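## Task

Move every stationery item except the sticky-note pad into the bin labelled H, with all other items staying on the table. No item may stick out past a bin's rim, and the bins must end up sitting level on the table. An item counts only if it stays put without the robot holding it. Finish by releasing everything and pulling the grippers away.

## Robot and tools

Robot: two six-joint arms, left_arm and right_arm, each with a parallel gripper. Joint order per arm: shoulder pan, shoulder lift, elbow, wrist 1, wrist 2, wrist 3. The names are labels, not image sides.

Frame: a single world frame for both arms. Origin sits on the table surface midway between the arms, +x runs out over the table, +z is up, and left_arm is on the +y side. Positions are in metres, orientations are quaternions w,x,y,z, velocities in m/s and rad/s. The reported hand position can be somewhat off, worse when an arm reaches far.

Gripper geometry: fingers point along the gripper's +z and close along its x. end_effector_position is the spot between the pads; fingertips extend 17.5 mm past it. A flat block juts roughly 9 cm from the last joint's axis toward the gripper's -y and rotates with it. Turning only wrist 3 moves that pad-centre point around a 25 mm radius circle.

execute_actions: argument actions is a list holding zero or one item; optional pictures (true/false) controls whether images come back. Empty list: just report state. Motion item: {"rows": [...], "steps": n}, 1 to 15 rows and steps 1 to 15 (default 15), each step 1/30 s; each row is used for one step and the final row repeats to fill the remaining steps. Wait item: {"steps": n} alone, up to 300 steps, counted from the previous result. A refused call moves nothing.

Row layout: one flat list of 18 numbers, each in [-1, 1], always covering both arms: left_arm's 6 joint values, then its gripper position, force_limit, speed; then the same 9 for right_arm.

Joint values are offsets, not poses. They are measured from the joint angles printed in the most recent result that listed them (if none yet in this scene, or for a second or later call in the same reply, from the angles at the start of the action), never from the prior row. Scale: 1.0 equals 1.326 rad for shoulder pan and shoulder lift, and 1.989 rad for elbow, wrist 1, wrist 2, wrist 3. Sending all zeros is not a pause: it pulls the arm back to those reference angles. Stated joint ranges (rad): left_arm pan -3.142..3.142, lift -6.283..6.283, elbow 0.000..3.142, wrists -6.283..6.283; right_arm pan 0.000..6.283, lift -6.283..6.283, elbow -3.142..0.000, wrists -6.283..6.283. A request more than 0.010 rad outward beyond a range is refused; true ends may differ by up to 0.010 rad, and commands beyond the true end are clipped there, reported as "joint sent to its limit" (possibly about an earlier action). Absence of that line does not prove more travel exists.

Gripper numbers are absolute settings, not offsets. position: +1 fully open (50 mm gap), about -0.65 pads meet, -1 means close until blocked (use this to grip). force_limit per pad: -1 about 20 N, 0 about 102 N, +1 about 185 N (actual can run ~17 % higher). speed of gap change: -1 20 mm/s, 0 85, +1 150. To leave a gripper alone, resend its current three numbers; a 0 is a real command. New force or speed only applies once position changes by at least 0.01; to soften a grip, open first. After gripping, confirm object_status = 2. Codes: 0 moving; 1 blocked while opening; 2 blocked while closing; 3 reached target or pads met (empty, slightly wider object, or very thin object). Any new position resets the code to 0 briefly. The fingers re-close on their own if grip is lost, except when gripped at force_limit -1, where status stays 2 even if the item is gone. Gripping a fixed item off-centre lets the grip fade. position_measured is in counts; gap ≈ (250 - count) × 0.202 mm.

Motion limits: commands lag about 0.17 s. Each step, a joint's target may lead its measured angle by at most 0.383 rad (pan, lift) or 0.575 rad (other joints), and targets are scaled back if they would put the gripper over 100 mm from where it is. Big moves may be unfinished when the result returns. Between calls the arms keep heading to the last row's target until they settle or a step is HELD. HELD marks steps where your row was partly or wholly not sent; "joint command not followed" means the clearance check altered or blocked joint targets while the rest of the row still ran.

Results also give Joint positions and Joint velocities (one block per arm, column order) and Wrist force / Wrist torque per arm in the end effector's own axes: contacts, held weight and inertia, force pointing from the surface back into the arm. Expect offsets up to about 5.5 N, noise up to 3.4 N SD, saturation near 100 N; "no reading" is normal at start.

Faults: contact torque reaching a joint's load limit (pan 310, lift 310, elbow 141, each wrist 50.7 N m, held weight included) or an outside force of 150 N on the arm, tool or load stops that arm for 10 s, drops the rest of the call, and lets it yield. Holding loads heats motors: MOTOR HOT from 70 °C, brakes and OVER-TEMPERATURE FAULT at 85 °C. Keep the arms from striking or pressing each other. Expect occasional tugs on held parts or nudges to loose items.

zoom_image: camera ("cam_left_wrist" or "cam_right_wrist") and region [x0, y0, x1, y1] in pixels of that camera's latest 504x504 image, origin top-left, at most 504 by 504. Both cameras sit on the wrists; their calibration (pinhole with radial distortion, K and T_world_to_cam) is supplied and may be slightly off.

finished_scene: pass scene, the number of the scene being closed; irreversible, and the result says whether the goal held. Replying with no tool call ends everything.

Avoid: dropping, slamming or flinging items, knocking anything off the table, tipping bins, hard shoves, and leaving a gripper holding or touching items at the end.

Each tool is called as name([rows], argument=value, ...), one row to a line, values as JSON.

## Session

execute_actions(actions=[])

Scene clock: 0.00 s of 4800.00 s.
left_arm: end_effector_position=(+0.3803, -0.0305, +0.1983) position_measured=3 object_status=3 end_effector_quat_wxyz=(+0.456, -0.305, +0.827, -0.124) end_effector_velocity=(+0.000, +0.000, -0.000) end_effector_angular_velocity=(+0.001, +0.000, +0.000) | right_arm: end_effector_position=(+0.5937, -0.6562, +0.2296) position_measured=3 object_status=3 end_effector_quat_wxyz=(+0.253, -0.442, +0.626, -0.591) end_effector_velocity=(-0.000, -0.000, -0.000) end_effector_angular_velocity=(-0.000, +0.000, -0.000)
Joint positions: left_arm=[-1.702 -1.516  2.262 -1.865 -0.663  1.971] | right_arm=[ 3.787 -2.068 -2.642  1.169  0.465 -2.99 ]
Joint velocities: left_arm=[ 0.     0.     0.    -0.    -0.     0.001] | right_arm=[-0.     0.    -0.001  0.     0.     0.   ]
Motor temperatures (°C, as the motors report them): left_arm=[25 24 24 32 32 29] | right_arm=[23 25 25 29 29 33]
Wrist force (N, on the end effector, along its own x y z axes, offset not removed): no reading
Wrist torque (N m, same axes, about the end effector's origin, offset not removed): no reading
camera_calibration (this result's frames):
cam_left_wrist: T_world_to_cam=[[-0.380882, -0.595168, -0.707604, 0.270517], [-0.555808, 0.758964, -0.339192, 0.317175], [0.738922, 0.2641, -0.619875, -0.00101342], [0, 0, 0, 1]] pos_world=[0.280072, -0.0794537, 0.298374]
cam_right_wrist: T_world_to_cam=[[-0.477727, -0.862815, 0.165308, -0.312284], [-0.471896, 0.0933135, -0.876702, 0.54267], [0.741006, -0.496833, -0.451738, -0.51612], [0, 0, 0, 1]] pos_world=[0.489346, -0.576507, 0.294232]

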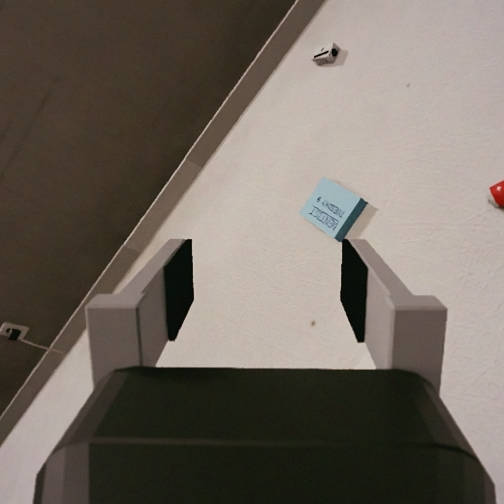

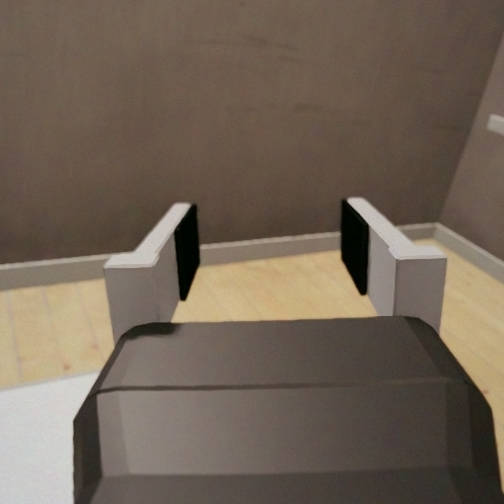

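execute_actions([
  {"rows": [[0.6275,-0.1815,-0.5492,0.4431,-0.4565,0.0968,-0.6,-0.6,0,-0.15,0.3897,0.813,-1,0.556,0.2755,-0.6,-0.6,0]], "steps": 15},
], pictures=false)

execute_actions([
  {"steps": 30},
], pictures=false)

Scene clock: 52.23 s of 4800.00 s.
left_arm: end_effector_position=(+0.4583, +0.0282, +0.4395) position_measured=206 object_status=0 end_effector_quat_wxyz=(+0.252, -0.497, +0.830, +0.028) end_effector_velocity=(+0.136, +0.192, +0.549) end_effector_angular_velocity=(-0.383, +0.811, +0.796) | right_arm: end_effector_position=(+0.7639, -0.5592, +0.4041) position_measured=206 object_status=0 end_effector_quat_wxyz=(+0.477, -0.354, +0.659, -0.461) end_effector_velocity=(+0.288, +0.207, +0.490) end_effector_angular_velocity=(+0.670, -0.407, +0.535)
Joint positions: left_arm=[-1.364 -1.672  1.779 -1.392 -1.14   2.097] | right_arm=[ 3.684 -1.832 -2.289  0.815  0.819 -2.72 ]
Joint velocities: left_arm=[ 0.675 -0.172 -0.988  0.802 -0.844  0.135] | right_arm=[-0.14   0.401  0.735 -0.732  0.732  0.394]
Motor temperatures (°C, as the motors report them): left_arm=[25 24 24 32 32 29] | right_arm=[23 25 25 29 29 33]
Wrist force (N, on the end effector, along its own x y z axes, offset not removed): left_arm=[-3.5 1.1 -0.6] | right_arm=[-0.8 0.2 0.4]
Wrist torque (N m, same axes, about the end effector's origin, offset not removed): left_arm=[0.28 0.48 -0.10] | right_arm=[-0.08 0.29 -0.08]
Steps of this call (steps 1 to 90: nothing new was sent; then 48.73 s passed at rest; steps 91 to 105: all 15 steps of this action). Readings (joint positions | what the end effector reports):
91: left_arm=[-1.702 -1.516 2.262 -1.865 -0.663 1.971] | right_arm=[3.787 -2.068 -2.642 1.168 0.466 -2.990] | left_arm position_measured=9 object_status=0 | right_arm position_measured=9 object_status=0
92: left_arm=[-1.694 -1.523 2.255 -1.857 -0.671 1.978] | right_arm=[3.780 -2.061 -2.635 1.161 0.473 -2.982] | left_arm position_measured=23 object_status=0 | right_arm position_measured=23 object_status=0
94: left_arm=[-1.641 -1.560 2.187 -1.789 -0.738 2.008] | right_arm=[3.758 -2.019 -2.578 1.104 0.530 -2.927] | left_arm position_measured=51 object_status=0 | right_arm position_measured=51 object_status=0
98: left_arm=[-1.534 -1.615 2.027 -1.631 -0.897 2.052] | right_arm=[3.724 -1.943 -2.466 0.991 0.642 -2.832] | left_arm position_measured=107 object_status=0 | right_arm position_measured=107 object_status=0
105: the state above

Scene clock: 53.23 s of 4800.00 s.
left_arm: end_effector_position=(+0.5252, +0.2496, +0.7989) position_measured=242 object_status=3 end_effector_quat_wxyz=(-0.001, +0.707, -0.708, -0.001) end_effector_velocity=(-0.001, +0.005, +0.007) end_effector_angular_velocity=(-0.009, +0.003, +0.009) | right_arm: end_effector_position=(+0.8576, -0.4193, +0.9776) position_measured=242 object_status=3 end_effector_quat_wxyz=(+0.685, -0.375, +0.576, -0.242) end_effector_velocity=(-0.113, +0.021, +0.598) end_effector_angular_velocity=(+0.110, -0.010, +0.315)
Joint positions: left_arm=[-0.871 -1.756  1.171 -0.984 -1.57   2.164] | right_arm=[ 3.607 -1.608 -1.484  0.006  1.403 -2.498]
Joint velocities: left_arm=[ 0.009 -0.001 -0.012  0.007 -0.007 -0.   ] | right_arm=[-0.041  0.12   0.907 -0.995  0.35   0.119]
Motor temperatures (°C, as the motors report them): left_arm=[25 24 24 32 32 29] | right_arm=[23 25 25 29 29 33]
Wrist force (N, on the end effector, along its own x y z axes, offset not removed): left_arm=[-2.1 3.0 -1.4] | right_arm=[-1.7 1.2 3.4]
Wrist torque (N m, same axes, about the end effector's origin, offset not removed): left_arm=[0.67 0.21 -0.22] | right_arm=[0.13 0.40 -0.08]
Steps of this call (steps 1 to 30: the robot went on to your last target). Readings (joint positions | what the end effector reports):
1: left_arm=[-1.341 -1.677 1.746 -1.366 -1.167 2.101] | right_arm=[3.680 -1.819 -2.264 0.790 0.844 -2.707] | left_arm position_measured=220 object_status=0 | right_arm position_measured=220 object_status=0
2: left_arm=[-1.319 -1.682 1.713 -1.342 -1.193 2.105] | right_arm=[3.676 -1.806 -2.240 0.765 0.868 -2.694] | left_arm position_measured=234 object_status=0 | right_arm position_measured=234 object_status=0
4: left_arm=[-1.276 -1.691 1.650 -1.299 -1.238 2.112] | right_arm=[3.667 -1.783 -2.190 0.716 0.918 -2.671] | left_arm position_measured=242 object_status=0 | right_arm position_measured=242 object_status=0
8: left_arm=[-1.181 -1.708 1.534 -1.221 -1.320 2.125] | right_arm=[3.653 -1.742 -2.090 0.615 1.018 -2.631] | left_arm position_measured=242 object_status=0 | right_arm position_measured=242 object_status=0
30: the state above

execute_actions([
  {"rows": [[0,0,0,0,0,0,-0.6,-0.6,0,0.222,0.043,0.231,-1,0.0845,0.028,-0.6,-0.6,0]], "steps": 15},
], pictures=false)

execute_actions([
  {"steps": 20},
])

Scene clock: 64.60 s of 4800.00 s.
left_arm: end_effector_position=(+0.5252, +0.2497, +0.7989) position_measured=242 object_status=3 end_effector_quat_wxyz=(-0.001, +0.707, -0.708, -0.001) end_effector_velocity=(-0.000, +0.001, +0.001) end_effector_angular_velocity=(-0.001, -0.001, -0.000) | right_arm: end_effector_position=(+0.6990, -0.2546, +0.9714) position_measured=242 object_status=3 end_effector_quat_wxyz=(-0.358, +0.631, -0.687, +0.046) end_effector_velocity=(-0.267, +0.127, -0.493) end_effector_angular_velocity=(-0.934, +1.324, +0.333)
Joint positions: left_arm=[-0.871 -1.756  1.171 -0.984 -1.57   2.164] | right_arm=[ 3.817 -1.551 -1.025 -1.399  1.571 -2.442]
Joint velocities: left_arm=[ 0.    -0.001  0.    -0.     0.     0.   ] | right_arm=[ 0.333  0.001  0.    -1.621  0.     0.001]
Motor temperatures (°C, as the motors report them): left_arm=[25 24 24 32 32 29] | right_arm=[23 25 25 29 29 33]
Wrist force (N, on the end effector, along its own x y z axes, offset not removed): left_arm=[-2.4 2.1 -3.0] | right_arm=[-4.0 6.0 -1.4]
Wrist torque (N m, same axes, about the end effector's origin, offset not removed): left_arm=[0.43 0.26 -0.21] | right_arm=[0.93 0.80 -0.06]
Steps of this call (steps 1 to 45: the robot went on to your last target; steps 46 to 110: nothing new was sent; then 7.20 s passed at rest; steps 111 to 125: all 15 steps of this action). Readings (joint positions | what the end effector reports):
111: left_arm=[-0.870 -1.756 1.170 -0.984 -1.571 2.164] | right_arm=[3.588 -1.552 -1.026 -0.820 1.571 -2.442] | left_arm position_measured=242 object_status=3 | right_arm position_measured=242 object_status=3
112: left_arm=[-0.870 -1.756 1.170 -0.984 -1.571 2.164] | right_arm=[3.596 -1.552 -1.025 -0.828 1.571 -2.442] | left_arm position_measured=242 object_status=3 | right_arm position_measured=242 object_status=3
114: left_arm=[-0.870 -1.756 1.170 -0.984 -1.570 2.164] | right_arm=[3.638 -1.551 -1.025 -0.892 1.571 -2.442] | left_arm position_measured=242 object_status=3 | right_arm position_measured=242 object_status=3
118: left_arm=[-0.871 -1.756 1.171 -0.984 -1.570 2.164] | right_arm=[3.713 -1.551 -1.025 -1.053 1.571 -2.442] | left_arm position_measured=242 object_status=3 | right_arm position_measured=242 object_status=3
125: the state above

Scene clock: 65.27 s of 4800.00 s.
left_arm: end_effector_position=(+0.5252, +0.2496, +0.7989) position_measured=242 object_status=3 end_effector_quat_wxyz=(-0.001, +0.707, -0.708, -0.001) end_effector_velocity=(+0.000, -0.000, -0.001) end_effector_angular_velocity=(+0.001, +0.001, -0.000) | right_arm: end_effector_position=(+0.5792, -0.2706, +0.8257) position_measured=242 object_status=3 end_effector_quat_wxyz=(-0.078, +0.705, -0.705, +0.006) end_effector_velocity=(-0.004, -0.002, -0.002) end_effector_angular_velocity=(-0.009, +0.011, +0.001)
Joint positions: left_arm=[-0.871 -1.756  1.171 -0.984 -1.57   2.164] | right_arm=[ 3.901 -1.551 -1.024 -1.981  1.571 -2.442]
Joint velocities: left_arm=[-0.     0.     0.001 -0.    -0.    -0.   ] | right_arm=[ 0.001 -0.     0.001 -0.015  0.     0.001]
Motor temperatures (°C, as the motors report them): left_arm=[25 24 24 32 32 29] | right_arm=[23 25 25 29 29 33]
Wrist force (N, on the end effector, along its own x y z axes, offset not removed): left_arm=[-2.0 1.2 -1.8] | right_arm=[1.8 -4.7 2.1]
Wrist torque (N m, same axes, about the end effector's origin, offset not removed): left_arm=[0.33 0.14 -0.20] | right_arm=[-0.89 -0.17 -0.19]
Steps of this call (steps 1 to 20: the robot went on to your last target). Readings (joint positions | what the end effector reports):
1: left_arm=[-0.871 -1.756 1.171 -0.984 -1.570 2.164] | right_arm=[3.827 -1.551 -1.025 -1.454 1.571 -2.442] | left_arm position_measured=242 object_status=3 | right_arm position_measured=242 object_status=3
2: left_arm=[-0.871 -1.756 1.171 -0.984 -1.570 2.164] | right_arm=[3.837 -1.551 -1.025 -1.511 1.571 -2.442] | left_arm position_measured=242 object_status=3 | right_arm position_measured=242 object_status=3
4: left_arm=[-0.871 -1.756 1.171 -0.984 -1.570 2.164] | right_arm=[3.855 -1.551 -1.025 -1.626 1.571 -2.442] | left_arm position_measured=242 object_status=3 | right_arm position_measured=242 object_status=3
8: left_arm=[-0.871 -1.756 1.171 -0.984 -1.570 2.164] | right_arm=[3.887 -1.551 -1.025 -1.852 1.571 -2.442] | left_arm position_measured=242 object_status=3 | right_arm position_measured=242 object_status=3
20: the state above
camera_calibration (this result's frames):
cam_left_wrist: T_world_to_cam=[[-0.0259747, -0.999112, -0.033173, 0.29303], [-0.975941, 0.0181581, 0.217279, 0.349833], [-0.216483, 0.0380187, -0.975546, 1.03261], [0, 0, 0, 1]] pos_world=[0.572571, 0.247159, 0.941069]
cam_right_wrist: T_world_to_cam=[[-0.0296885, -0.992189, -0.121157, -0.143019], [-0.984261, 0.0078932, 0.176544, 0.4264], [-0.174209, 0.124492, -0.976808, 1.08729], [0, 0, 0, 1]] pos_world=[0.604859, -0.280626, 0.969466]

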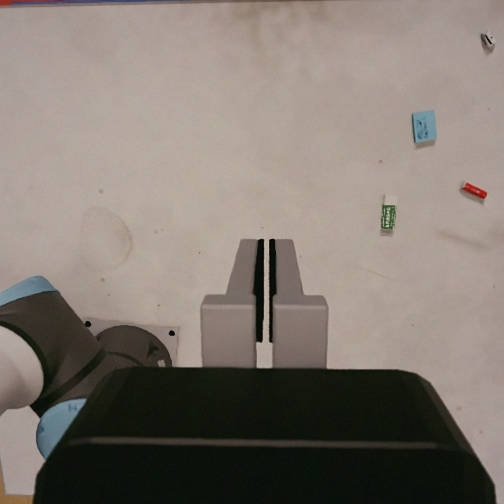

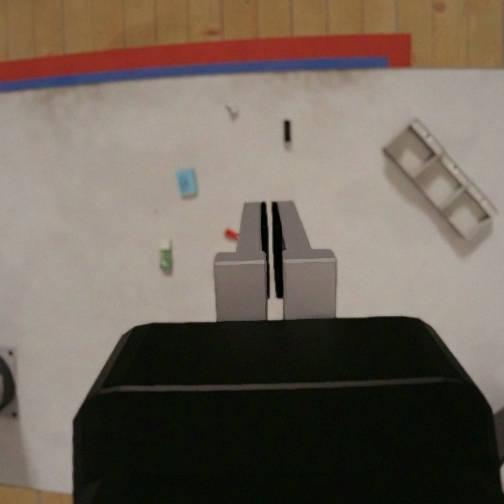

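zoom_image(camera="cam_left_wrist", region=[354, 20, 504, 250])

zoom_image(camera="cam_right_wrist", region=[210, 80, 504, 260])

Region (354, 20, 504, 250) of cam_left_wrist's 504x504 image, scaled by 2.191, with more detail than that image has; it fills the left 329 columns of this view, and the rest is white.

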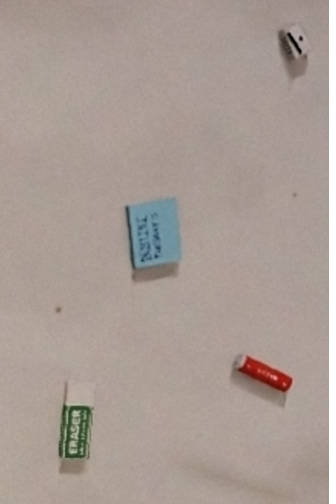

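Region (210, 80, 504, 260) of cam_right_wrist's 504x504 image, scaled by 1.714, with more detail than that image has; it fills the top 309 rows of this view, and the rest is white.

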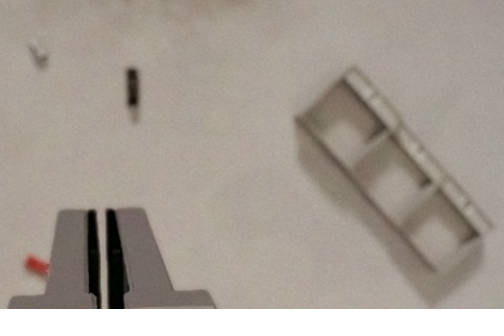

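execute_actions([
  {"rows": [[0,0,0,0,0,0,-0.6,-0.6,0,-0.214,0.126,-0.524,0.361,0,0.287,-0.6,-0.6,0],[0,0,0,0,0,0,-0.6,-0.6,0,-0.214,0.126,-0.524,0.361,0,0.287,-0.6,-0.6,0],[0,0,0,0,0,0,-0.6,-0.6,0,-0.214,0.126,-0.524,0.361,0,0.287,-0.6,-0.6,0],[0,0,0,0,0,0,-0.6,-0.6,0,-0.214,0.126,-0.524,0.361,0,0.287,-0.6,-0.6,0],[0,0,0,0,0,0,-0.6,-0.6,0,-0.214,0.126,-0.524,0.361,0,0.287,-0.6,-0.6,0],[0,0,0,0,0,0,-0.6,-0.6,0,-0.214,0.126,-0.524,0.361,0,0.287,-0.6,-0.6,0],[-0.132,0.214,0.0907,-0.234,0,-0.0886,-0.6,-0.6,0,-0.214,0.126,-0.524,0.361,0,0.287,-0.6,-0.6,0]], "steps": 15},
], pictures=false)

execute_actions([
  {"steps": 28},
])

Scene clock: 111.30 s of 4800.00 s.
left_arm: end_effector_position=(+0.5604, +0.1200, +0.7128) position_measured=242 object_status=3 end_effector_quat_wxyz=(-0.002, +0.707, -0.707, -0.005) end_effector_velocity=(+0.095, -0.496, -0.359) end_effector_angular_velocity=(-0.002, -0.004, -0.000) | right_arm: end_effector_position=(+0.6377, -0.3897, +0.6182) position_measured=242 object_status=3 end_effector_quat_wxyz=(+0.101, -0.483, +0.870, +0.001) end_effector_velocity=(-0.034, -0.171, -0.564) end_effector_angular_velocity=(-0.088, +0.323, -0.585)
Joint positions: left_arm=[-0.942 -1.643  1.244 -1.162 -1.57   2.092] | right_arm=[ 3.712 -1.438 -1.533 -1.54   1.572 -2.074]
Joint velocities: left_arm=[-0.273  0.441  0.279 -0.723  0.    -0.273] | right_arm=[-0.19   0.109 -0.982  0.549  0.     0.403]
Motor temperatures (°C, as the motors report them): left_arm=[25 24 24 32 32 29] | right_arm=[23 25 25 29 29 33]
Wrist force (N, on the end effector, along its own x y z axes, offset not removed): left_arm=[-3.5 0.6 -1.2] | right_arm=[-5.4 5.4 0.2]
Wrist torque (N m, same axes, about the end effector's origin, offset not removed): left_arm=[0.27 0.51 -0.16] | right_arm=[0.72 1.11 0.00]
Steps of this call (steps 1 to 15: the robot went on to your last target; steps 16 to 90: nothing new was sent; then 42.53 s passed at rest; steps 91 to 105: all 15 steps of this action). Readings (joint positions | what the end effector reports):
91: left_arm=[-0.871 -1.756 1.171 -0.984 -1.570 2.164] | right_arm=[3.901 -1.551 -1.025 -1.982 1.571 -2.442] | left_arm position_measured=242 object_status=3 | right_arm position_measured=242 object_status=3
92: left_arm=[-0.871 -1.756 1.171 -0.984 -1.570 2.164] | right_arm=[3.894 -1.544 -1.032 -1.974 1.572 -2.434] | left_arm position_measured=242 object_status=3 | right_arm position_measured=242 object_status=3
94: left_arm=[-0.871 -1.756 1.171 -0.984 -1.570 2.164] | right_arm=[3.849 -1.516 -1.100 -1.904 1.572 -2.365] | left_arm position_measured=242 object_status=3 | right_arm position_measured=242 object_status=3
98: left_arm=[-0.877 -1.749 1.176 -0.992 -1.570 2.157] | right_arm=[3.778 -1.476 -1.275 -1.732 1.572 -2.215] | left_arm position_measured=242 object_status=3 | right_arm position_measured=242 object_status=3
105: the state above

Scene clock: 112.23 s of 4800.00 s.
left_arm: end_effector_position=(+0.5729, -0.0596, +0.5600) position_measured=242 object_status=3 end_effector_quat_wxyz=(-0.000, +0.707, -0.707, +0.000) end_effector_velocity=(-0.000, -0.001, -0.000) end_effector_angular_velocity=(-0.000, +0.000, -0.001) | right_arm: end_effector_position=(+0.5468, -0.5019, +0.3098) position_measured=242 object_status=3 end_effector_quat_wxyz=(-0.000, -0.351, +0.936, +0.000) end_effector_velocity=(-0.001, -0.002, -0.003) end_effector_angular_velocity=(-0.001, +0.002, -0.003)
Joint positions: left_arm=[-1.046 -1.472  1.351 -1.45  -1.57   1.987] | right_arm=[ 3.618 -1.384 -2.066 -1.263  1.571 -1.872]
Joint velocities: left_arm=[-0.     0.001 -0.001 -0.    -0.     0.   ] | right_arm=[-0.002  0.    -0.005  0.003 -0.     0.001]
Motor temperatures (°C, as the motors report them): left_arm=[25 24 24 32 32 29] | right_arm=[23 25 25 29 29 33]
Wrist force (N, on the end effector, along its own x y z axes, offset not removed): left_arm=[-2.1 1.7 -1.5] | right_arm=[2.3 2.5 -1.7]
Wrist torque (N m, same axes, about the end effector's origin, offset not removed): left_arm=[0.44 0.20 -0.29] | right_arm=[0.34 -0.14 -0.16]
Steps of this call (steps 1 to 28: the robot went on to your last target). Readings (joint positions | what the end effector reports):
1: left_arm=[-0.951 -1.628 1.254 -1.187 -1.570 2.082] | right_arm=[3.705 -1.434 -1.566 -1.522 1.572 -2.061] | left_arm position_measured=242 object_status=3 | right_arm position_measured=242 object_status=3
2: left_arm=[-0.961 -1.613 1.263 -1.211 -1.570 2.073] | right_arm=[3.699 -1.431 -1.598 -1.505 1.572 -2.048] | left_arm position_measured=242 object_status=3 | right_arm position_measured=242 object_status=3
4: left_arm=[-0.979 -1.583 1.282 -1.261 -1.570 2.055] | right_arm=[3.687 -1.424 -1.662 -1.471 1.572 -2.023] | left_arm position_measured=242 object_status=3 | right_arm position_measured=242 object_status=3
8: left_arm=[-1.016 -1.523 1.320 -1.361 -1.570 2.018] | right_arm=[3.664 -1.411 -1.788 -1.404 1.572 -1.973] | left_arm position_measured=242 object_status=3 | right_arm position_measured=242 object_status=3
28: the state above
camera_calibration (this result's frames):
cam_left_wrist: T_world_to_cam=[[-0.0247406, -0.999182, -0.0320013, -0.0239427], [-0.976143, 0.017238, 0.216443, 0.454456], [-0.215714, 0.0365928, -0.975771, 0.82121], [0, 0, 0, 1]] pos_world=[0.620168, -0.0618074, 0.702183]
cam_right_wrist: T_world_to_cam=[[-0.778332, -0.627652, -0.0159067, 0.123722], [-0.604148, 0.741808, 0.291078, 0.612415], [-0.170896, 0.236165, -0.956567, 0.654478], [0, 0, 0, 1]] pos_world=[0.578133, -0.531204, 0.44976]

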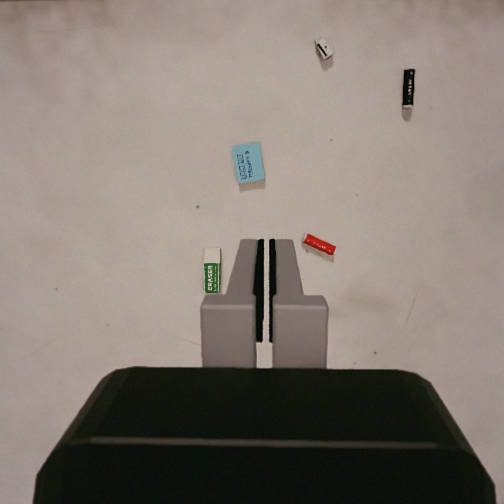

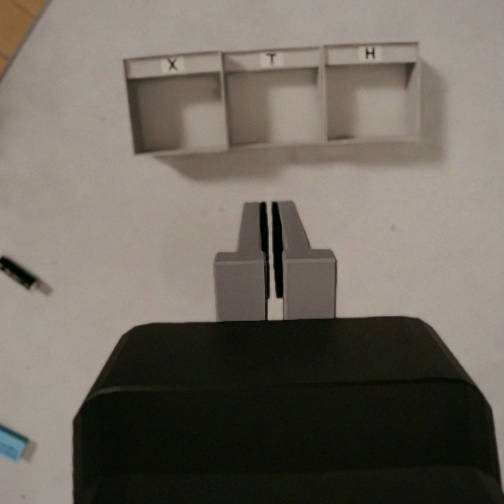

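zoom_image(camera="cam_left_wrist", region=[300, 20, 440, 130])

zoom_image(camera="cam_left_wrist", region=[190, 210, 350, 310])

zoom_image(camera="cam_right_wrist", region=[300, 30, 450, 160])

Region (300, 20, 440, 130) of cam_left_wrist's 504x504 image, scaled by 3.600, with more detail than that image has; it fills the top 396 rows of this view, and the rest is white.

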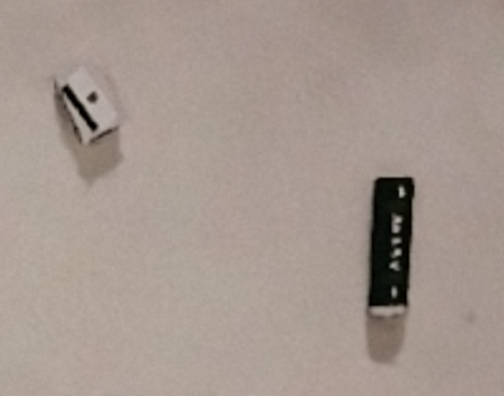

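Region (190, 210, 350, 310) of cam_left_wrist's 504x504 image, scaled by 3.150, with more detail than that image has; it fills the top 315 rows of this view, and the rest is white.

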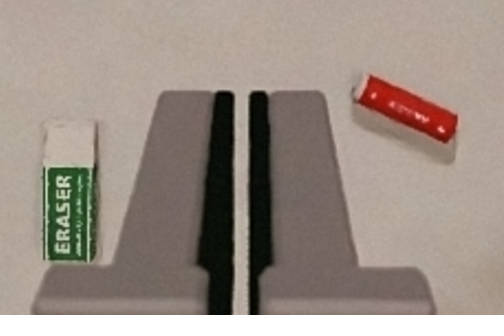

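Region (300, 30, 450, 160) of cam_right_wrist's 504x504 image, scaled by 3.360, with more detail than that image has; it fills the top 437 rows of this view, and the rest is white.

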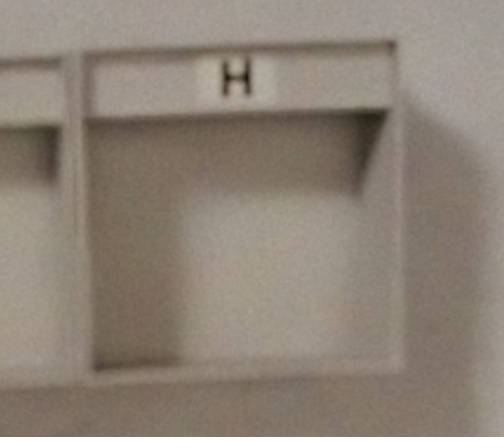

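execute_actions([
  {"rows": [[-0.54,-0.4146,0.0725,0.204,0,-0.3597,-0.6,-0.6,0,0,0,0,0,0,0,0.6,-0.6,0],[-0.54,-0.4146,0.0725,0.204,0,-0.3597,-0.6,-0.6,0,0,0,0,0,0,0,0.6,-0.6,0],[-0.54,-0.4146,0.0725,0.204,0,-0.3597,-0.6,-0.6,0,0,0,0,0,0,0,0.6,-0.6,0],[-0.54,-0.4146,0.0725,0.204,0,-0.3597,-0.6,-0.6,0,0,0,0,0,0,0,0.6,-0.6,0],[-0.54,-0.4146,0.0725,0.204,0,-0.3597,-0.6,-0.6,0,0,0,0,0,0,0,0.6,-0.6,0],[-0.54,-0.4146,0.0725,0.204,0,-0.3597,-0.6,-0.6,0,0,0,0,0,0,0,0.6,-0.6,0],[-0.54,-0.4146,0.0725,0.204,0,-0.3597,-0.6,-0.6,0,0,0,0,0,0,0,0.6,-0.6,0],[-0.54,-0.4146,0.0725,0.204,0,-0.3597,-0.6,-0.6,0,0,0,0,0,0,0,0.6,-0.6,0],[-0.54,-0.4146,0.0725,0.204,0,-0.3597,-0.6,-0.6,0,0.5567,-0.3397,0.0127,0.2141,0,-0.0262,0.6,-0.6,0]], "steps": 15},
], pictures=false)

execute_actions([
  {"steps": 40},
])

Scene clock: 223.03 s of 4800.00 s.
left_arm: end_effector_position=(+0.3390, +0.0498, +0.6639) position_measured=242 object_status=3 end_effector_quat_wxyz=(-0.012, +0.739, -0.674, -0.012) end_effector_velocity=(-0.499, +0.284, +0.213) end_effector_angular_velocity=(-0.079, -0.037, -0.037) | right_arm: end_effector_position=(+0.5824, -0.4075, +0.2627) position_measured=63 object_status=0 end_effector_quat_wxyz=(+0.005, -0.412, +0.911, +0.001) end_effector_velocity=(+0.118, +0.526, -0.288) end_effector_angular_velocity=(-0.013, +0.021, +0.713)
Joint positions: left_arm=[-1.358 -1.773  1.441 -1.205 -1.57   1.583] | right_arm=[ 3.734 -1.499 -2.058 -1.144  1.571 -1.888]
Joint velocities: left_arm=[-0.887 -0.692  0.157  0.453 -0.    -0.851] | right_arm=[ 0.644 -0.63   0.032  0.574 -0.    -0.069]
Motor temperatures (°C, as the motors report them): left_arm=[25 24 24 32 32 29] | right_arm=[23 25 25 29 29 33]
Wrist force (N, on the end effector, along its own x y z axes, offset not removed): left_arm=[-1.6 2.9 -3.2] | right_arm=[-1.0 -6.2 1.3]
Wrist torque (N m, same axes, about the end effector's origin, offset not removed): left_arm=[0.56 0.12 -0.31] | right_arm=[-1.29 0.18 0.05]
Steps of this call (steps 1 to 30: the robot went on to your last target; steps 31 to 100: nothing new was sent; then 106.97 s passed at rest; steps 101 to 115: all 15 steps of this action). Readings (joint positions | what the end effector reports):
101: left_arm=[-1.046 -1.473 1.351 -1.449 -1.570 1.987] | right_arm=[3.618 -1.384 -2.066 -1.263 1.571 -1.871] | left_arm position_measured=242 object_status=3 | right_arm position_measured=236 object_status=0
102: left_arm=[-1.054 -1.480 1.357 -1.442 -1.570 1.979] | right_arm=[3.618 -1.384 -2.066 -1.263 1.571 -1.871] | left_arm position_measured=242 object_status=3 | right_arm position_measured=222 object_status=0
104: left_arm=[-1.096 -1.523 1.373 -1.397 -1.570 1.922] | right_arm=[3.618 -1.384 -2.066 -1.263 1.571 -1.871] | left_arm position_measured=242 object_status=3 | right_arm position_measured=194 object_status=0
108: left_arm=[-1.183 -1.609 1.401 -1.318 -1.570 1.794] | right_arm=[3.618 -1.384 -2.066 -1.263 1.571 -1.871] | left_arm position_measured=242 object_status=3 | right_arm position_measured=138 object_status=0
115: the state above

Scene clock: 224.37 s of 4800.00 s.
left_arm: end_effector_position=(+0.1755, +0.1707, +0.7198) position_measured=242 object_status=3 end_effector_quat_wxyz=(-0.000, +0.707, -0.707, +0.000) end_effector_velocity=(+0.000, +0.000, +0.000) end_effector_angular_velocity=(-0.001, +0.000, +0.002) | right_arm: end_effector_position=(+0.4254, +0.0254, +0.0903) position_measured=63 object_status=3 end_effector_quat_wxyz=(+0.000, +0.684, -0.729, -0.000) end_effector_velocity=(-0.001, +0.001, -0.000) end_effector_angular_velocity=(-0.000, +0.000, +0.002)
Joint positions: left_arm=[-1.762 -2.022  1.495 -1.044 -1.57   1.272] | right_arm=[ 4.356 -1.834 -2.041 -0.837  1.571 -1.924]
Joint velocities: left_arm=[-0.    -0.001 -0.     0.     0.    -0.002] | right_arm=[ 0.002 -0.001 -0.     0.    -0.    -0.   ]
Motor temperatures (°C, as the motors report them): left_arm=[25 24 24 32 32 29] | right_arm=[23 25 25 29 29 33]
Wrist force (N, on the end effector, along its own x y z axes, offset not removed): left_arm=[-0.3 2.2 -1.5] | right_arm=[-2.9 3.9 2.0]
Wrist torque (N m, same axes, about the end effector's origin, offset not removed): left_arm=[0.54 -0.11 -0.22] | right_arm=[0.45 0.60 -0.02]
Steps of this call (steps 1 to 40: the robot went on to your last target). Readings (joint positions | what the end effector reports):
1: left_arm=[-1.389 -1.796 1.446 -1.189 -1.570 1.555] | right_arm=[3.755 -1.520 -2.057 -1.125 1.571 -1.890] | left_arm position_measured=242 object_status=3 | right_arm position_measured=63 object_status=0
2: left_arm=[-1.422 -1.819 1.451 -1.174 -1.570 1.526] | right_arm=[3.778 -1.540 -2.056 -1.107 1.571 -1.892] | left_arm position_measured=242 object_status=3 | right_arm position_measured=63 object_status=0
4: left_arm=[-1.494 -1.864 1.462 -1.145 -1.570 1.471] | right_arm=[3.824 -1.578 -2.054 -1.072 1.571 -1.896] | left_arm position_measured=242 object_status=3 | right_arm position_measured=63 object_status=0
8: left_arm=[-1.650 -1.960 1.483 -1.083 -1.570 1.352] | right_arm=[3.921 -1.643 -2.051 -1.013 1.571 -1.903] | left_arm position_measured=242 object_status=3 | right_arm position_measured=63 object_status=3
40: the state above
camera_calibration (this result's frames):
cam_left_wrist: T_world_to_cam=[[-0.0253306, -0.999182, -0.0315136, 0.201173], [-0.976162, 0.0179249, 0.216303, 0.0278975], [-0.215561, 0.0362415, -0.975818, 0.883076], [0, 0, 0, 1]] pos_world=[0.222685, 0.168505, 0.862026]
cam_right_wrist: T_world_to_cam=[[-0.101926, -0.994653, -0.0166092, 0.0783537], [-0.952254, 0.0927243, 0.290885, 0.37644], [-0.287789, 0.045465, -0.956614, 0.353797], [0, 0, 0, 1]] pos_world=[0.468272, 0.0269443, 0.230248]

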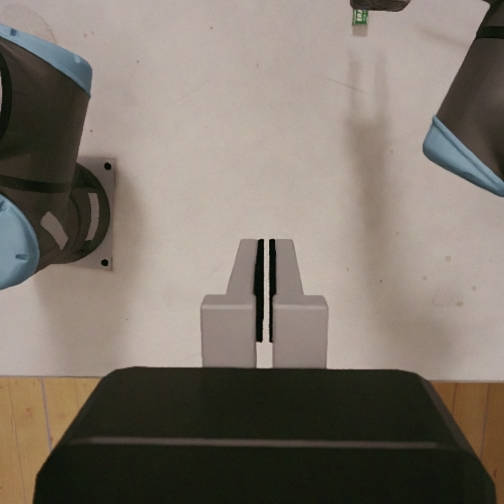

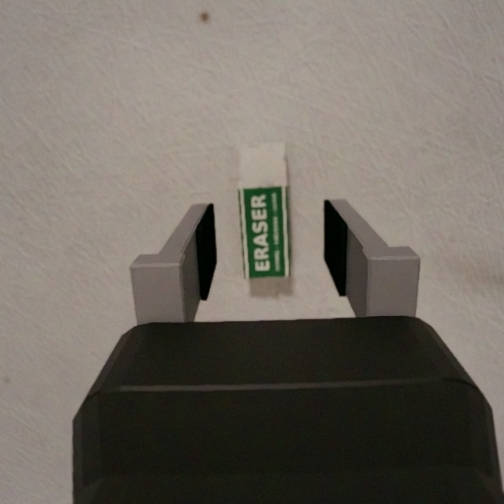

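execute_actions([
  {"rows": [[0,0,0,0,0,0,-0.6,-0.6,0,0.001,-0.016,-0.005,0.016,0,0.001,0.6,-0.6,0],[0,0,0,0,0,0,-0.6,-0.6,0,0.002,-0.033,-0.0105,0.032,0,0.001,0.6,-0.6,0],[0,0,0,0,0,0,-0.6,-0.6,0,0.003,-0.049,-0.016,0.048,0,0.002,0.6,-0.6,0],[0,0,0,0,0,0,-0.6,-0.6,0,0.003,-0.0655,-0.021,0.0647,0,0.002,0.6,-0.6,0]], "steps": 15},
], pictures=false)

execute_actions([
  {"steps": 4},
])

Scene clock: 246.53 s of 4800.00 s.
left_arm: end_effector_position=(+0.1755, +0.1707, +0.7198) position_measured=242 object_status=3 end_effector_quat_wxyz=(-0.000, +0.707, -0.707, +0.000) end_effector_velocity=(+0.000, +0.001, +0.000) end_effector_angular_velocity=(-0.001, +0.000, -0.000) | right_arm: end_effector_position=(+0.4224, +0.0256, +0.0237) position_measured=63 object_status=3 end_effector_quat_wxyz=(-0.000, +0.684, -0.729, -0.000) end_effector_velocity=(-0.001, +0.000, -0.009) end_effector_angular_velocity=(+0.001, -0.000, +0.001)
Joint positions: left_arm=[-1.762 -2.022  1.495 -1.044 -1.57   1.272] | right_arm=[ 4.36  -1.92  -2.082 -0.71   1.571 -1.92 ]
Joint velocities: left_arm=[-0.    -0.001  0.     0.     0.     0.   ] | right_arm=[ 0.002 -0.012 -0.006  0.019  0.     0.001]
Motor temperatures (°C, as the motors report them): left_arm=[25 24 24 32 32 29] | right_arm=[23 25 25 29 29 33]
Wrist force (N, on the end effector, along its own x y z axes, offset not removed): left_arm=[-3.5 2.0 1.4] | right_arm=[-0.2 -2.6 0.0]
Wrist torque (N m, same axes, about the end effector's origin, offset not removed): left_arm=[0.52 0.45 -0.21] | right_arm=[-0.62 0.05 0.03]
Steps of this call (steps 1 to 15: the robot went on to your last target; steps 16 to 90: nothing new was sent; then 18.67 s passed at rest; steps 91 to 105: all 15 steps of this action). Readings (joint positions | what the end effector reports):
91: left_arm=[-1.762 -2.022 1.495 -1.044 -1.570 1.272] | right_arm=[4.356 -1.834 -2.041 -0.837 1.571 -1.924] | left_arm position_measured=242 object_status=3 | right_arm position_measured=63 object_status=3
92: left_arm=[-1.762 -2.022 1.495 -1.044 -1.570 1.272] | right_arm=[4.356 -1.838 -2.042 -0.832 1.571 -1.924] | left_arm position_measured=242 object_status=3 | right_arm position_measured=63 object_status=3
94: left_arm=[-1.762 -2.022 1.495 -1.044 -1.570 1.272] | right_arm=[4.357 -1.858 -2.052 -0.803 1.571 -1.922] | left_arm position_measured=242 object_status=3 | right_arm position_measured=63 object_status=3
98: left_arm=[-1.762 -2.022 1.495 -1.044 -1.570 1.272] | right_arm=[4.359 -1.905 -2.075 -0.733 1.571 -1.920] | left_arm position_measured=242 object_status=3 | right_arm position_measured=63 object_status=3
105: the state above

Scene clock: 246.67 s of 4800.00 s.
left_arm: end_effector_position=(+0.1755, +0.1707, +0.7198) position_measured=242 object_status=3 end_effector_quat_wxyz=(-0.000, +0.707, -0.707, +0.000) end_effector_velocity=(+0.000, -0.000, -0.000) end_effector_angular_velocity=(+0.000, -0.000, +0.000) | right_arm: end_effector_position=(+0.4224, +0.0255, +0.0231) position_measured=63 object_status=3 end_effector_quat_wxyz=(-0.000, +0.684, -0.729, -0.000) end_effector_velocity=(-0.001, -0.002, -0.003) end_effector_angular_velocity=(-0.002, +0.001, +0.000)
Joint positions: left_arm=[-1.762 -2.022  1.495 -1.044 -1.57   1.272] | right_arm=[ 4.36  -1.921 -2.082 -0.709  1.571 -1.92 ]
Joint velocities: left_arm=[ 0.  0.  0.  0.  0. -0.] | right_arm=[ 0.    -0.002 -0.004  0.004  0.     0.   ]
Motor temperatures (°C, as the motors report them): left_arm=[25 24 24 32 32 29] | right_arm=[23 25 25 29 29 33]
Wrist force (N, on the end effector, along its own x y z axes, offset not removed): left_arm=[-0.6 2.6 -1.7] | right_arm=[5.0 1.5 3.5]
Wrist torque (N m, same axes, about the end effector's origin, offset not removed): left_arm=[0.52 -0.03 -0.21] | right_arm=[0.29 -0.65 -0.16]
Steps of this call (steps 1 to 4: the robot went on to your last target). Readings (joint positions | what the end effector reports):
1: left_arm=[-1.762 -2.022 1.495 -1.044 -1.570 1.272] | right_arm=[4.360 -1.920 -2.082 -0.710 1.571 -1.920] | left_arm position_measured=242 object_status=3 | right_arm position_measured=63 object_status=3
2: left_arm=[-1.762 -2.022 1.495 -1.044 -1.570 1.272] | right_arm=[4.360 -1.920 -2.082 -0.710 1.571 -1.920] | left_arm position_measured=242 object_status=3 | right_arm position_measured=63 object_status=3
4: the state above
camera_calibration (this result's frames):
cam_left_wrist: T_world_to_cam=[[-0.0253326, -0.999182, -0.0315118, 0.201172], [-0.976163, 0.0179275, 0.216298, 0.0279014], [-0.215556, 0.03624, -0.975819, 0.883076], [0, 0, 0, 1]] pos_world=[0.222685, 0.168505, 0.862027]
cam_right_wrist: T_world_to_cam=[[-0.101922, -0.994652, -0.0167332, 0.077065], [-0.95227, 0.0926864, 0.290847, 0.393119], [-0.287741, 0.0455784, -0.956623, 0.288678], [0, 0, 0, 1]] pos_world=[0.465275, 0.0270585, 0.163108]

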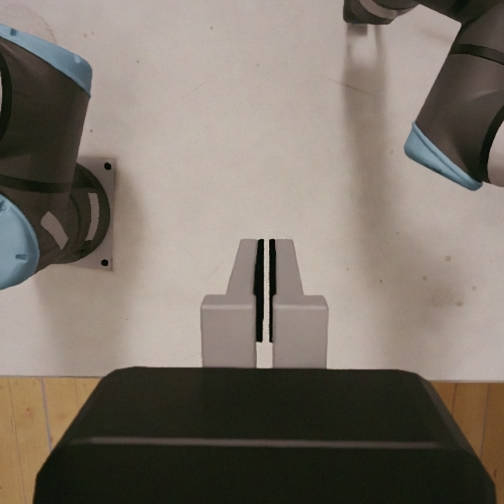

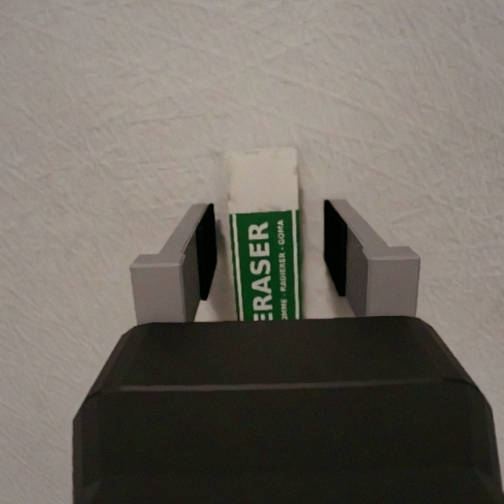

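execute_actions([
  {"rows": [[0,0,0,0,0,0,-0.6,-0.6,0,0.0007,-0.0034,0.0003,0.002,0,0,0.6,-0.6,0],[0,0,0,0,0,0,-0.6,-0.6,0,0.0007,-0.0034,0.0003,0.002,0,0,0.6,-0.6,0],[0,0,0,0,0,0,-0.6,-0.6,0,0.0007,-0.0034,0.0003,0.002,0,0,0.6,-0.6,0],[0,0,0,0,0,0,-0.6,-0.6,0,0.0007,-0.0034,0.0003,0.002,0,0,-1,-0.6,-0.2]], "steps": 15},
], pictures=false)

execute_actions([
  {"steps": 5},
])

Scene clock: 260.37 s of 4800.00 s.
left_arm: end_effector_position=(+0.1755, +0.1707, +0.7198) position_measured=242 object_status=3 end_effector_quat_wxyz=(-0.000, +0.707, -0.707, +0.000) end_effector_velocity=(-0.000, -0.000, -0.001) end_effector_angular_velocity=(+0.001, -0.000, +0.001) | right_arm: end_effector_position=(+0.4222, +0.0267, +0.0207) position_measured=142 object_status=0 end_effector_quat_wxyz=(-0.000, +0.685, -0.729, -0.000) end_effector_velocity=(-0.000, +0.000, -0.000) end_effector_angular_velocity=(-0.000, +0.000, +0.000)
Joint positions: left_arm=[-1.762 -2.022  1.495 -1.044 -1.57   1.272] | right_arm=[ 4.361 -1.925 -2.082 -0.705  1.571 -1.92 ]
Joint velocities: left_arm=[-0.     0.     0.001 -0.     0.    -0.001] | right_arm=[ 0. -0. -0.  0.  0. -0.]
Motor temperatures (°C, as the motors report them): left_arm=[25 24 24 32 32 29] | right_arm=[23 25 25 29 29 33]
Wrist force (N, on the end effector, along its own x y z axes, offset not removed): left_arm=[-2.7 1.5 -0.9] | right_arm=[1.7 0.8 -0.5]
Wrist torque (N m, same axes, about the end effector's origin, offset not removed): left_arm=[0.41 0.36 -0.10] | right_arm=[-0.14 0.01 -0.11]
Steps of this call (steps 1 to 15: the robot went on to your last target; steps 16 to 90: nothing new was sent; then 10.20 s passed at rest; steps 91 to 105: all 15 steps of this action). Readings (joint positions | what the end effector reports):
91: left_arm=[-1.762 -2.022 1.495 -1.044 -1.570 1.272] | right_arm=[4.360 -1.921 -2.082 -0.709 1.571 -1.920] | left_arm position_measured=242 object_status=3 | right_arm position_measured=63 object_status=3
92: left_arm=[-1.762 -2.022 1.495 -1.044 -1.570 1.272] | right_arm=[4.360 -1.922 -2.082 -0.708 1.571 -1.920] | left_arm position_measured=242 object_status=3 | right_arm position_measured=63 object_status=3
94: left_arm=[-1.762 -2.022 1.495 -1.044 -1.570 1.272] | right_arm=[4.360 -1.923 -2.082 -0.707 1.571 -1.920] | left_arm position_measured=242 object_status=3 | right_arm position_measured=68 object_status=0
98: left_arm=[-1.762 -2.022 1.495 -1.044 -1.570 1.272] | right_arm=[4.360 -1.925 -2.082 -0.705 1.571 -1.920] | left_arm position_measured=242 object_status=3 | right_arm position_measured=115 object_status=0
105: the state above

Scene clock: 260.53 s of 4800.00 s.
left_arm: end_effector_position=(+0.1755, +0.1707, +0.7198) position_measured=242 object_status=3 end_effector_quat_wxyz=(-0.000, +0.707, -0.707, +0.000) end_effector_velocity=(+0.000, +0.000, +0.000) end_effector_angular_velocity=(-0.001, +0.000, +0.000) | right_arm: end_effector_position=(+0.4222, +0.0268, +0.0207) position_measured=142 object_status=2 end_effector_quat_wxyz=(-0.000, +0.685, -0.729, -0.000) end_effector_velocity=(+0.000, -0.000, -0.000) end_effector_angular_velocity=(-0.000, +0.000, +0.000)
Joint positions: left_arm=[-1.762 -2.022  1.495 -1.044 -1.57   1.272] | right_arm=[ 4.361 -1.925 -2.082 -0.705  1.571 -1.92 ]
Joint velocities: left_arm=[ 0.    -0.001  0.    -0.     0.    -0.   ] | right_arm=[-0.    -0.    -0.     0.    -0.    -0.001]
Motor temperatures (°C, as the motors report them): left_arm=[25 24 24 32 32 29] | right_arm=[23 25 25 29 29 33]
Wrist force (N, on the end effector, along its own x y z axes, offset not removed): left_arm=[-2.2 4.2 0.6] | right_arm=[3.7 -0.9 2.3]
Wrist torque (N m, same axes, about the end effector's origin, offset not removed): left_arm=[0.96 0.20 -0.18] | right_arm=[-0.38 -0.24 -0.13]
Steps of this call (steps 1 to 5: the robot went on to your last target). Readings (joint positions | what the end effector reports):
1: left_arm=[-1.762 -2.022 1.495 -1.044 -1.570 1.272] | right_arm=[4.361 -1.925 -2.082 -0.705 1.571 -1.920] | left_arm position_measured=242 object_status=3 | right_arm position_measured=142 object_status=0
2: left_arm=[-1.762 -2.022 1.495 -1.044 -1.570 1.272] | right_arm=[4.361 -1.925 -2.082 -0.705 1.571 -1.920] | left_arm position_measured=242 object_status=3 | right_arm position_measured=142 object_status=2
4: left_arm=[-1.762 -2.022 1.495 -1.044 -1.570 1.272] | right_arm=[4.361 -1.925 -2.082 -0.705 1.571 -1.920] | left_arm position_measured=242 object_status=3 | right_arm position_measured=142 object_status=2
5: the state above
camera_calibration (this result's frames):
cam_left_wrist: T_world_to_cam=[[-0.0253326, -0.999182, -0.0315114, 0.201172], [-0.976163, 0.0179276, 0.216298, 0.0279015], [-0.215556, 0.0362397, -0.975819, 0.883077], [0, 0, 0, 1]] pos_world=[0.222685, 0.168505, 0.862027]
cam_right_wrist: T_world_to_cam=[[-0.101014, -0.994744, -0.016763, 0.0778639], [-0.952357, 0.0918091, 0.290838, 0.393599], [-0.28777, 0.0453431, -0.956626, 0.286282], [0, 0, 0, 1]] pos_world=[0.465096, 0.0283377, 0.160696]

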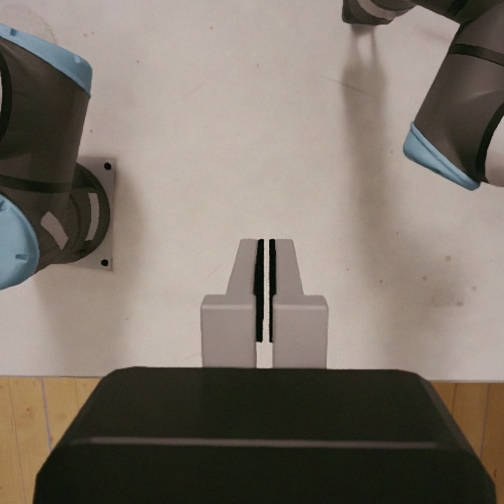

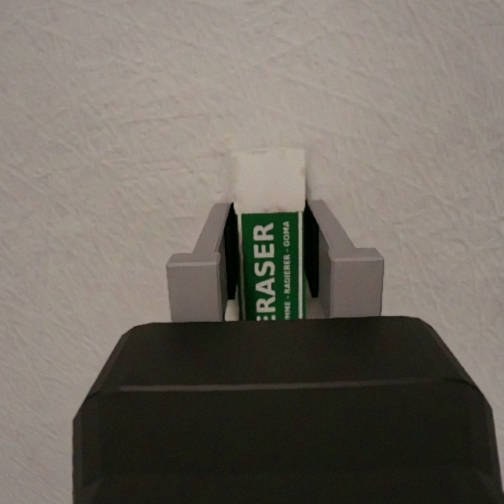

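execute_actions([
  {"rows": [[0,0,0,0,0,0,-0.6,-0.6,0,0,0.012,0.004,-0.012,0,0,-1,-0.6,-0.2],[0,0,0,0,0,0,-0.6,-0.6,0,0,0.027,0.008,-0.026,0,0,-1,-0.6,-0.2],[0,0,0,0,0,0,-0.6,-0.6,0,-0.01,0.043,0.013,-0.041,0,0.02,-1,-0.6,-0.2],[0,0,0,0,0,0,-0.6,-0.6,0,-0.025,0.059,0.017,-0.057,0,0.04,-1,-0.6,-0.2],[0,0,0,0,0,0,-0.6,-0.6,0,-0.045,0.075,0.022,-0.072,0,0.07,-1,-0.6,-0.2],[0,0,0,0,0,0,-0.6,-0.6,0,-0.07,0.085,0.016,-0.072,0,0.1,-1,-0.6,-0.2],[0,0,0,0,0,0,-0.6,-0.6,0,-0.095,0.095,0.009,-0.072,0,0.13,-1,-0.6,-0.2],[0,0,0,0,0,0,-0.6,-0.6,0,-0.12,0.105,0.002,-0.071,0,0.16,-1,-0.6,-0.2],[0,0,0,0,0,0,-0.6,-0.6,0,-0.145,0.115,-0.006,-0.07,0,0.19,-1,-0.6,-0.2],[0,0,0,0,0,0,-0.6,-0.6,0,-0.6768,0.2685,-0.1267,-0.0525,0,0.7285,-1,-0.6,-0.2]], "steps": 15},
], pictures=false)

execute_actions([
  {"steps": 34},
])

Scene clock: 298.57 s of 4800.00 s.
left_arm: end_effector_position=(+0.1755, +0.1707, +0.7198) position_measured=242 object_status=3 end_effector_quat_wxyz=(-0.000, +0.707, -0.707, +0.000) end_effector_velocity=(+0.000, -0.000, -0.001) end_effector_angular_velocity=(+0.002, -0.001, +0.000) | right_arm: end_effector_position=(+0.4981, -0.1392, +0.0980) position_measured=142 object_status=2 end_effector_quat_wxyz=(+0.001, -0.445, +0.896, +0.001) end_effector_velocity=(+0.129, -0.599, +0.025) end_effector_angular_velocity=(-0.001, +0.005, -1.733)
Joint positions: left_arm=[-1.762 -2.022  1.495 -1.044 -1.57   1.272] | right_arm=[ 4.144 -1.746 -2.139 -0.824  1.571 -1.55 ]
Joint velocities: left_arm=[ 0.     0.     0.002 -0.    -0.    -0.   ] | right_arm=[-0.706  0.378 -0.413  0.032  0.     1.027]
Motor temperatures (°C, as the motors report them): left_arm=[25 24 24 32 32 29] | right_arm=[23 25 25 29 29 33]
Wrist force (N, on the end effector, along its own x y z axes, offset not removed): left_arm=[-4.0 0.7 -1.6] | right_arm=[2.4 -1.2 -0.1]
Wrist torque (N m, same axes, about the end effector's origin, offset not removed): left_arm=[0.13 0.60 -0.14] | right_arm=[-0.41 -0.13 0.04]
Steps of this call (steps 1 to 15: the robot went on to your last target; steps 16 to 90: nothing new was sent; then 34.53 s passed at rest; steps 91 to 105: all 15 steps of this action). Readings (joint positions | what the end effector reports):
91: left_arm=[-1.762 -2.022 1.495 -1.044 -1.570 1.272] | right_arm=[4.361 -1.925 -2.081 -0.705 1.571 -1.920] | left_arm position_measured=242 object_status=3 | right_arm position_measured=142 object_status=2
92: left_arm=[-1.762 -2.022 1.495 -1.044 -1.570 1.272] | right_arm=[4.361 -1.922 -2.080 -0.709 1.571 -1.920] | left_arm position_measured=242 object_status=3 | right_arm position_measured=142 object_status=2
94: left_arm=[-1.762 -2.022 1.495 -1.044 -1.570 1.272] | right_arm=[4.358 -1.905 -2.072 -0.733 1.571 -1.914] | left_arm position_measured=242 object_status=3 | right_arm position_measured=142 object_status=2
98: left_arm=[-1.762 -2.022 1.495 -1.044 -1.570 1.272] | right_arm=[4.305 -1.843 -2.055 -0.813 1.571 -1.807] | left_arm position_measured=242 object_status=3 | right_arm position_measured=142 object_status=2
105: the state above

Scene clock: 299.70 s of 4800.00 s.
left_arm: end_effector_position=(+0.1755, +0.1707, +0.7198) position_measured=242 object_status=3 end_effector_quat_wxyz=(-0.000, +0.707, -0.707, +0.000) end_effector_velocity=(-0.001, -0.001, -0.000) end_effector_angular_velocity=(+0.001, -0.000, -0.001) | right_arm: end_effector_position=(+0.4976, -0.5931, +0.0996) position_measured=142 object_status=2 end_effector_quat_wxyz=(-0.000, +0.406, +0.914, +0.000) end_effector_velocity=(-0.001, -0.003, +0.000) end_effector_angular_velocity=(+0.000, -0.000, -0.017)
Joint positions: left_arm=[-1.762 -2.022  1.495 -1.044 -1.57   1.272] | right_arm=[ 3.464 -1.569 -2.333 -0.81   1.571 -0.472]
Joint velocities: left_arm=[-0.001  0.002 -0.001  0.    -0.    -0.   ] | right_arm=[-0.005  0.001 -0.001 -0.    -0.     0.011]
Motor temperatures (°C, as the motors report them): left_arm=[25 24 24 32 32 29] | right_arm=[23 25 25 29 29 33]
Wrist force (N, on the end effector, along its own x y z axes, offset not removed): left_arm=[-1.6 2.6 -1.4] | right_arm=[-3.3 0.6 3.3]
Wrist torque (N m, same axes, about the end effector's origin, offset not removed): left_arm=[0.55 0.08 -0.21] | right_arm=[0.09 0.85 0.01]
Steps of this call (steps 1 to 34: the robot went on to your last target). Readings (joint positions | what the end effector reports):
1: left_arm=[-1.762 -2.022 1.495 -1.044 -1.570 1.272] | right_arm=[4.120 -1.733 -2.153 -0.823 1.571 -1.515] | left_arm position_measured=242 object_status=3 | right_arm position_measured=142 object_status=2
2: left_arm=[-1.762 -2.022 1.495 -1.044 -1.570 1.272] | right_arm=[4.095 -1.722 -2.166 -0.822 1.571 -1.479] | left_arm position_measured=242 object_status=3 | right_arm position_measured=142 object_status=2
4: left_arm=[-1.762 -2.022 1.495 -1.044 -1.570 1.272] | right_arm=[4.044 -1.699 -2.190 -0.820 1.571 -1.404] | left_arm position_measured=242 object_status=3 | right_arm position_measured=142 object_status=2
8: left_arm=[-1.762 -2.022 1.495 -1.044 -1.570 1.272] | right_arm=[3.934 -1.661 -2.232 -0.817 1.571 -1.244] | left_arm position_measured=242 object_status=3 | right_arm position_measured=142 object_status=2
34: the state above
camera_calibration (this result's frames):
cam_left_wrist: T_world_to_cam=[[-0.0253327, -0.999182, -0.0315117, 0.201172], [-0.976163, 0.0179276, 0.216298, 0.0279014], [-0.215556, 0.0362399, -0.975819, 0.883076], [0, 0, 0, 1]] pos_world=[0.222685, 0.168505, 0.862027]
cam_right_wrist: T_world_to_cam=[[-0.640904, 0.767463, -0.0156025, 0.783912], [0.731502, 0.616783, 0.290661, -0.0271733], [0.232695, 0.174873, -0.956699, 0.229375], [0, 0, 0, 1]] pos_world=[0.468915, -0.624975, 0.239572]

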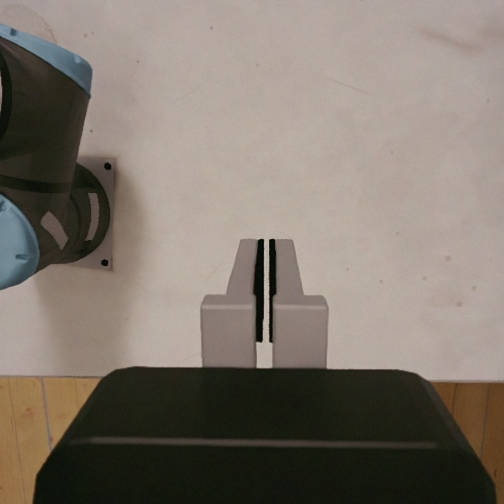

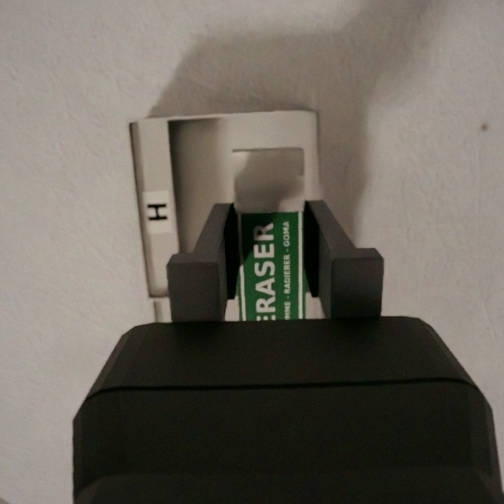

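zoom_image(camera="cam_right_wrist", region=[120, 90, 360, 330])

Region (120, 90, 360, 330) of cam_right_wrist's 504x504 image, scaled by 2.100, with more detail than that image has.

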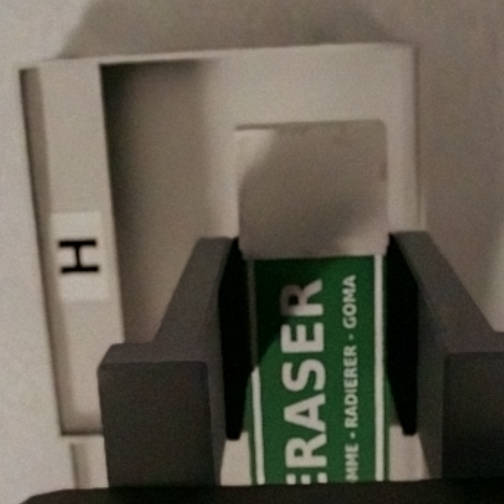

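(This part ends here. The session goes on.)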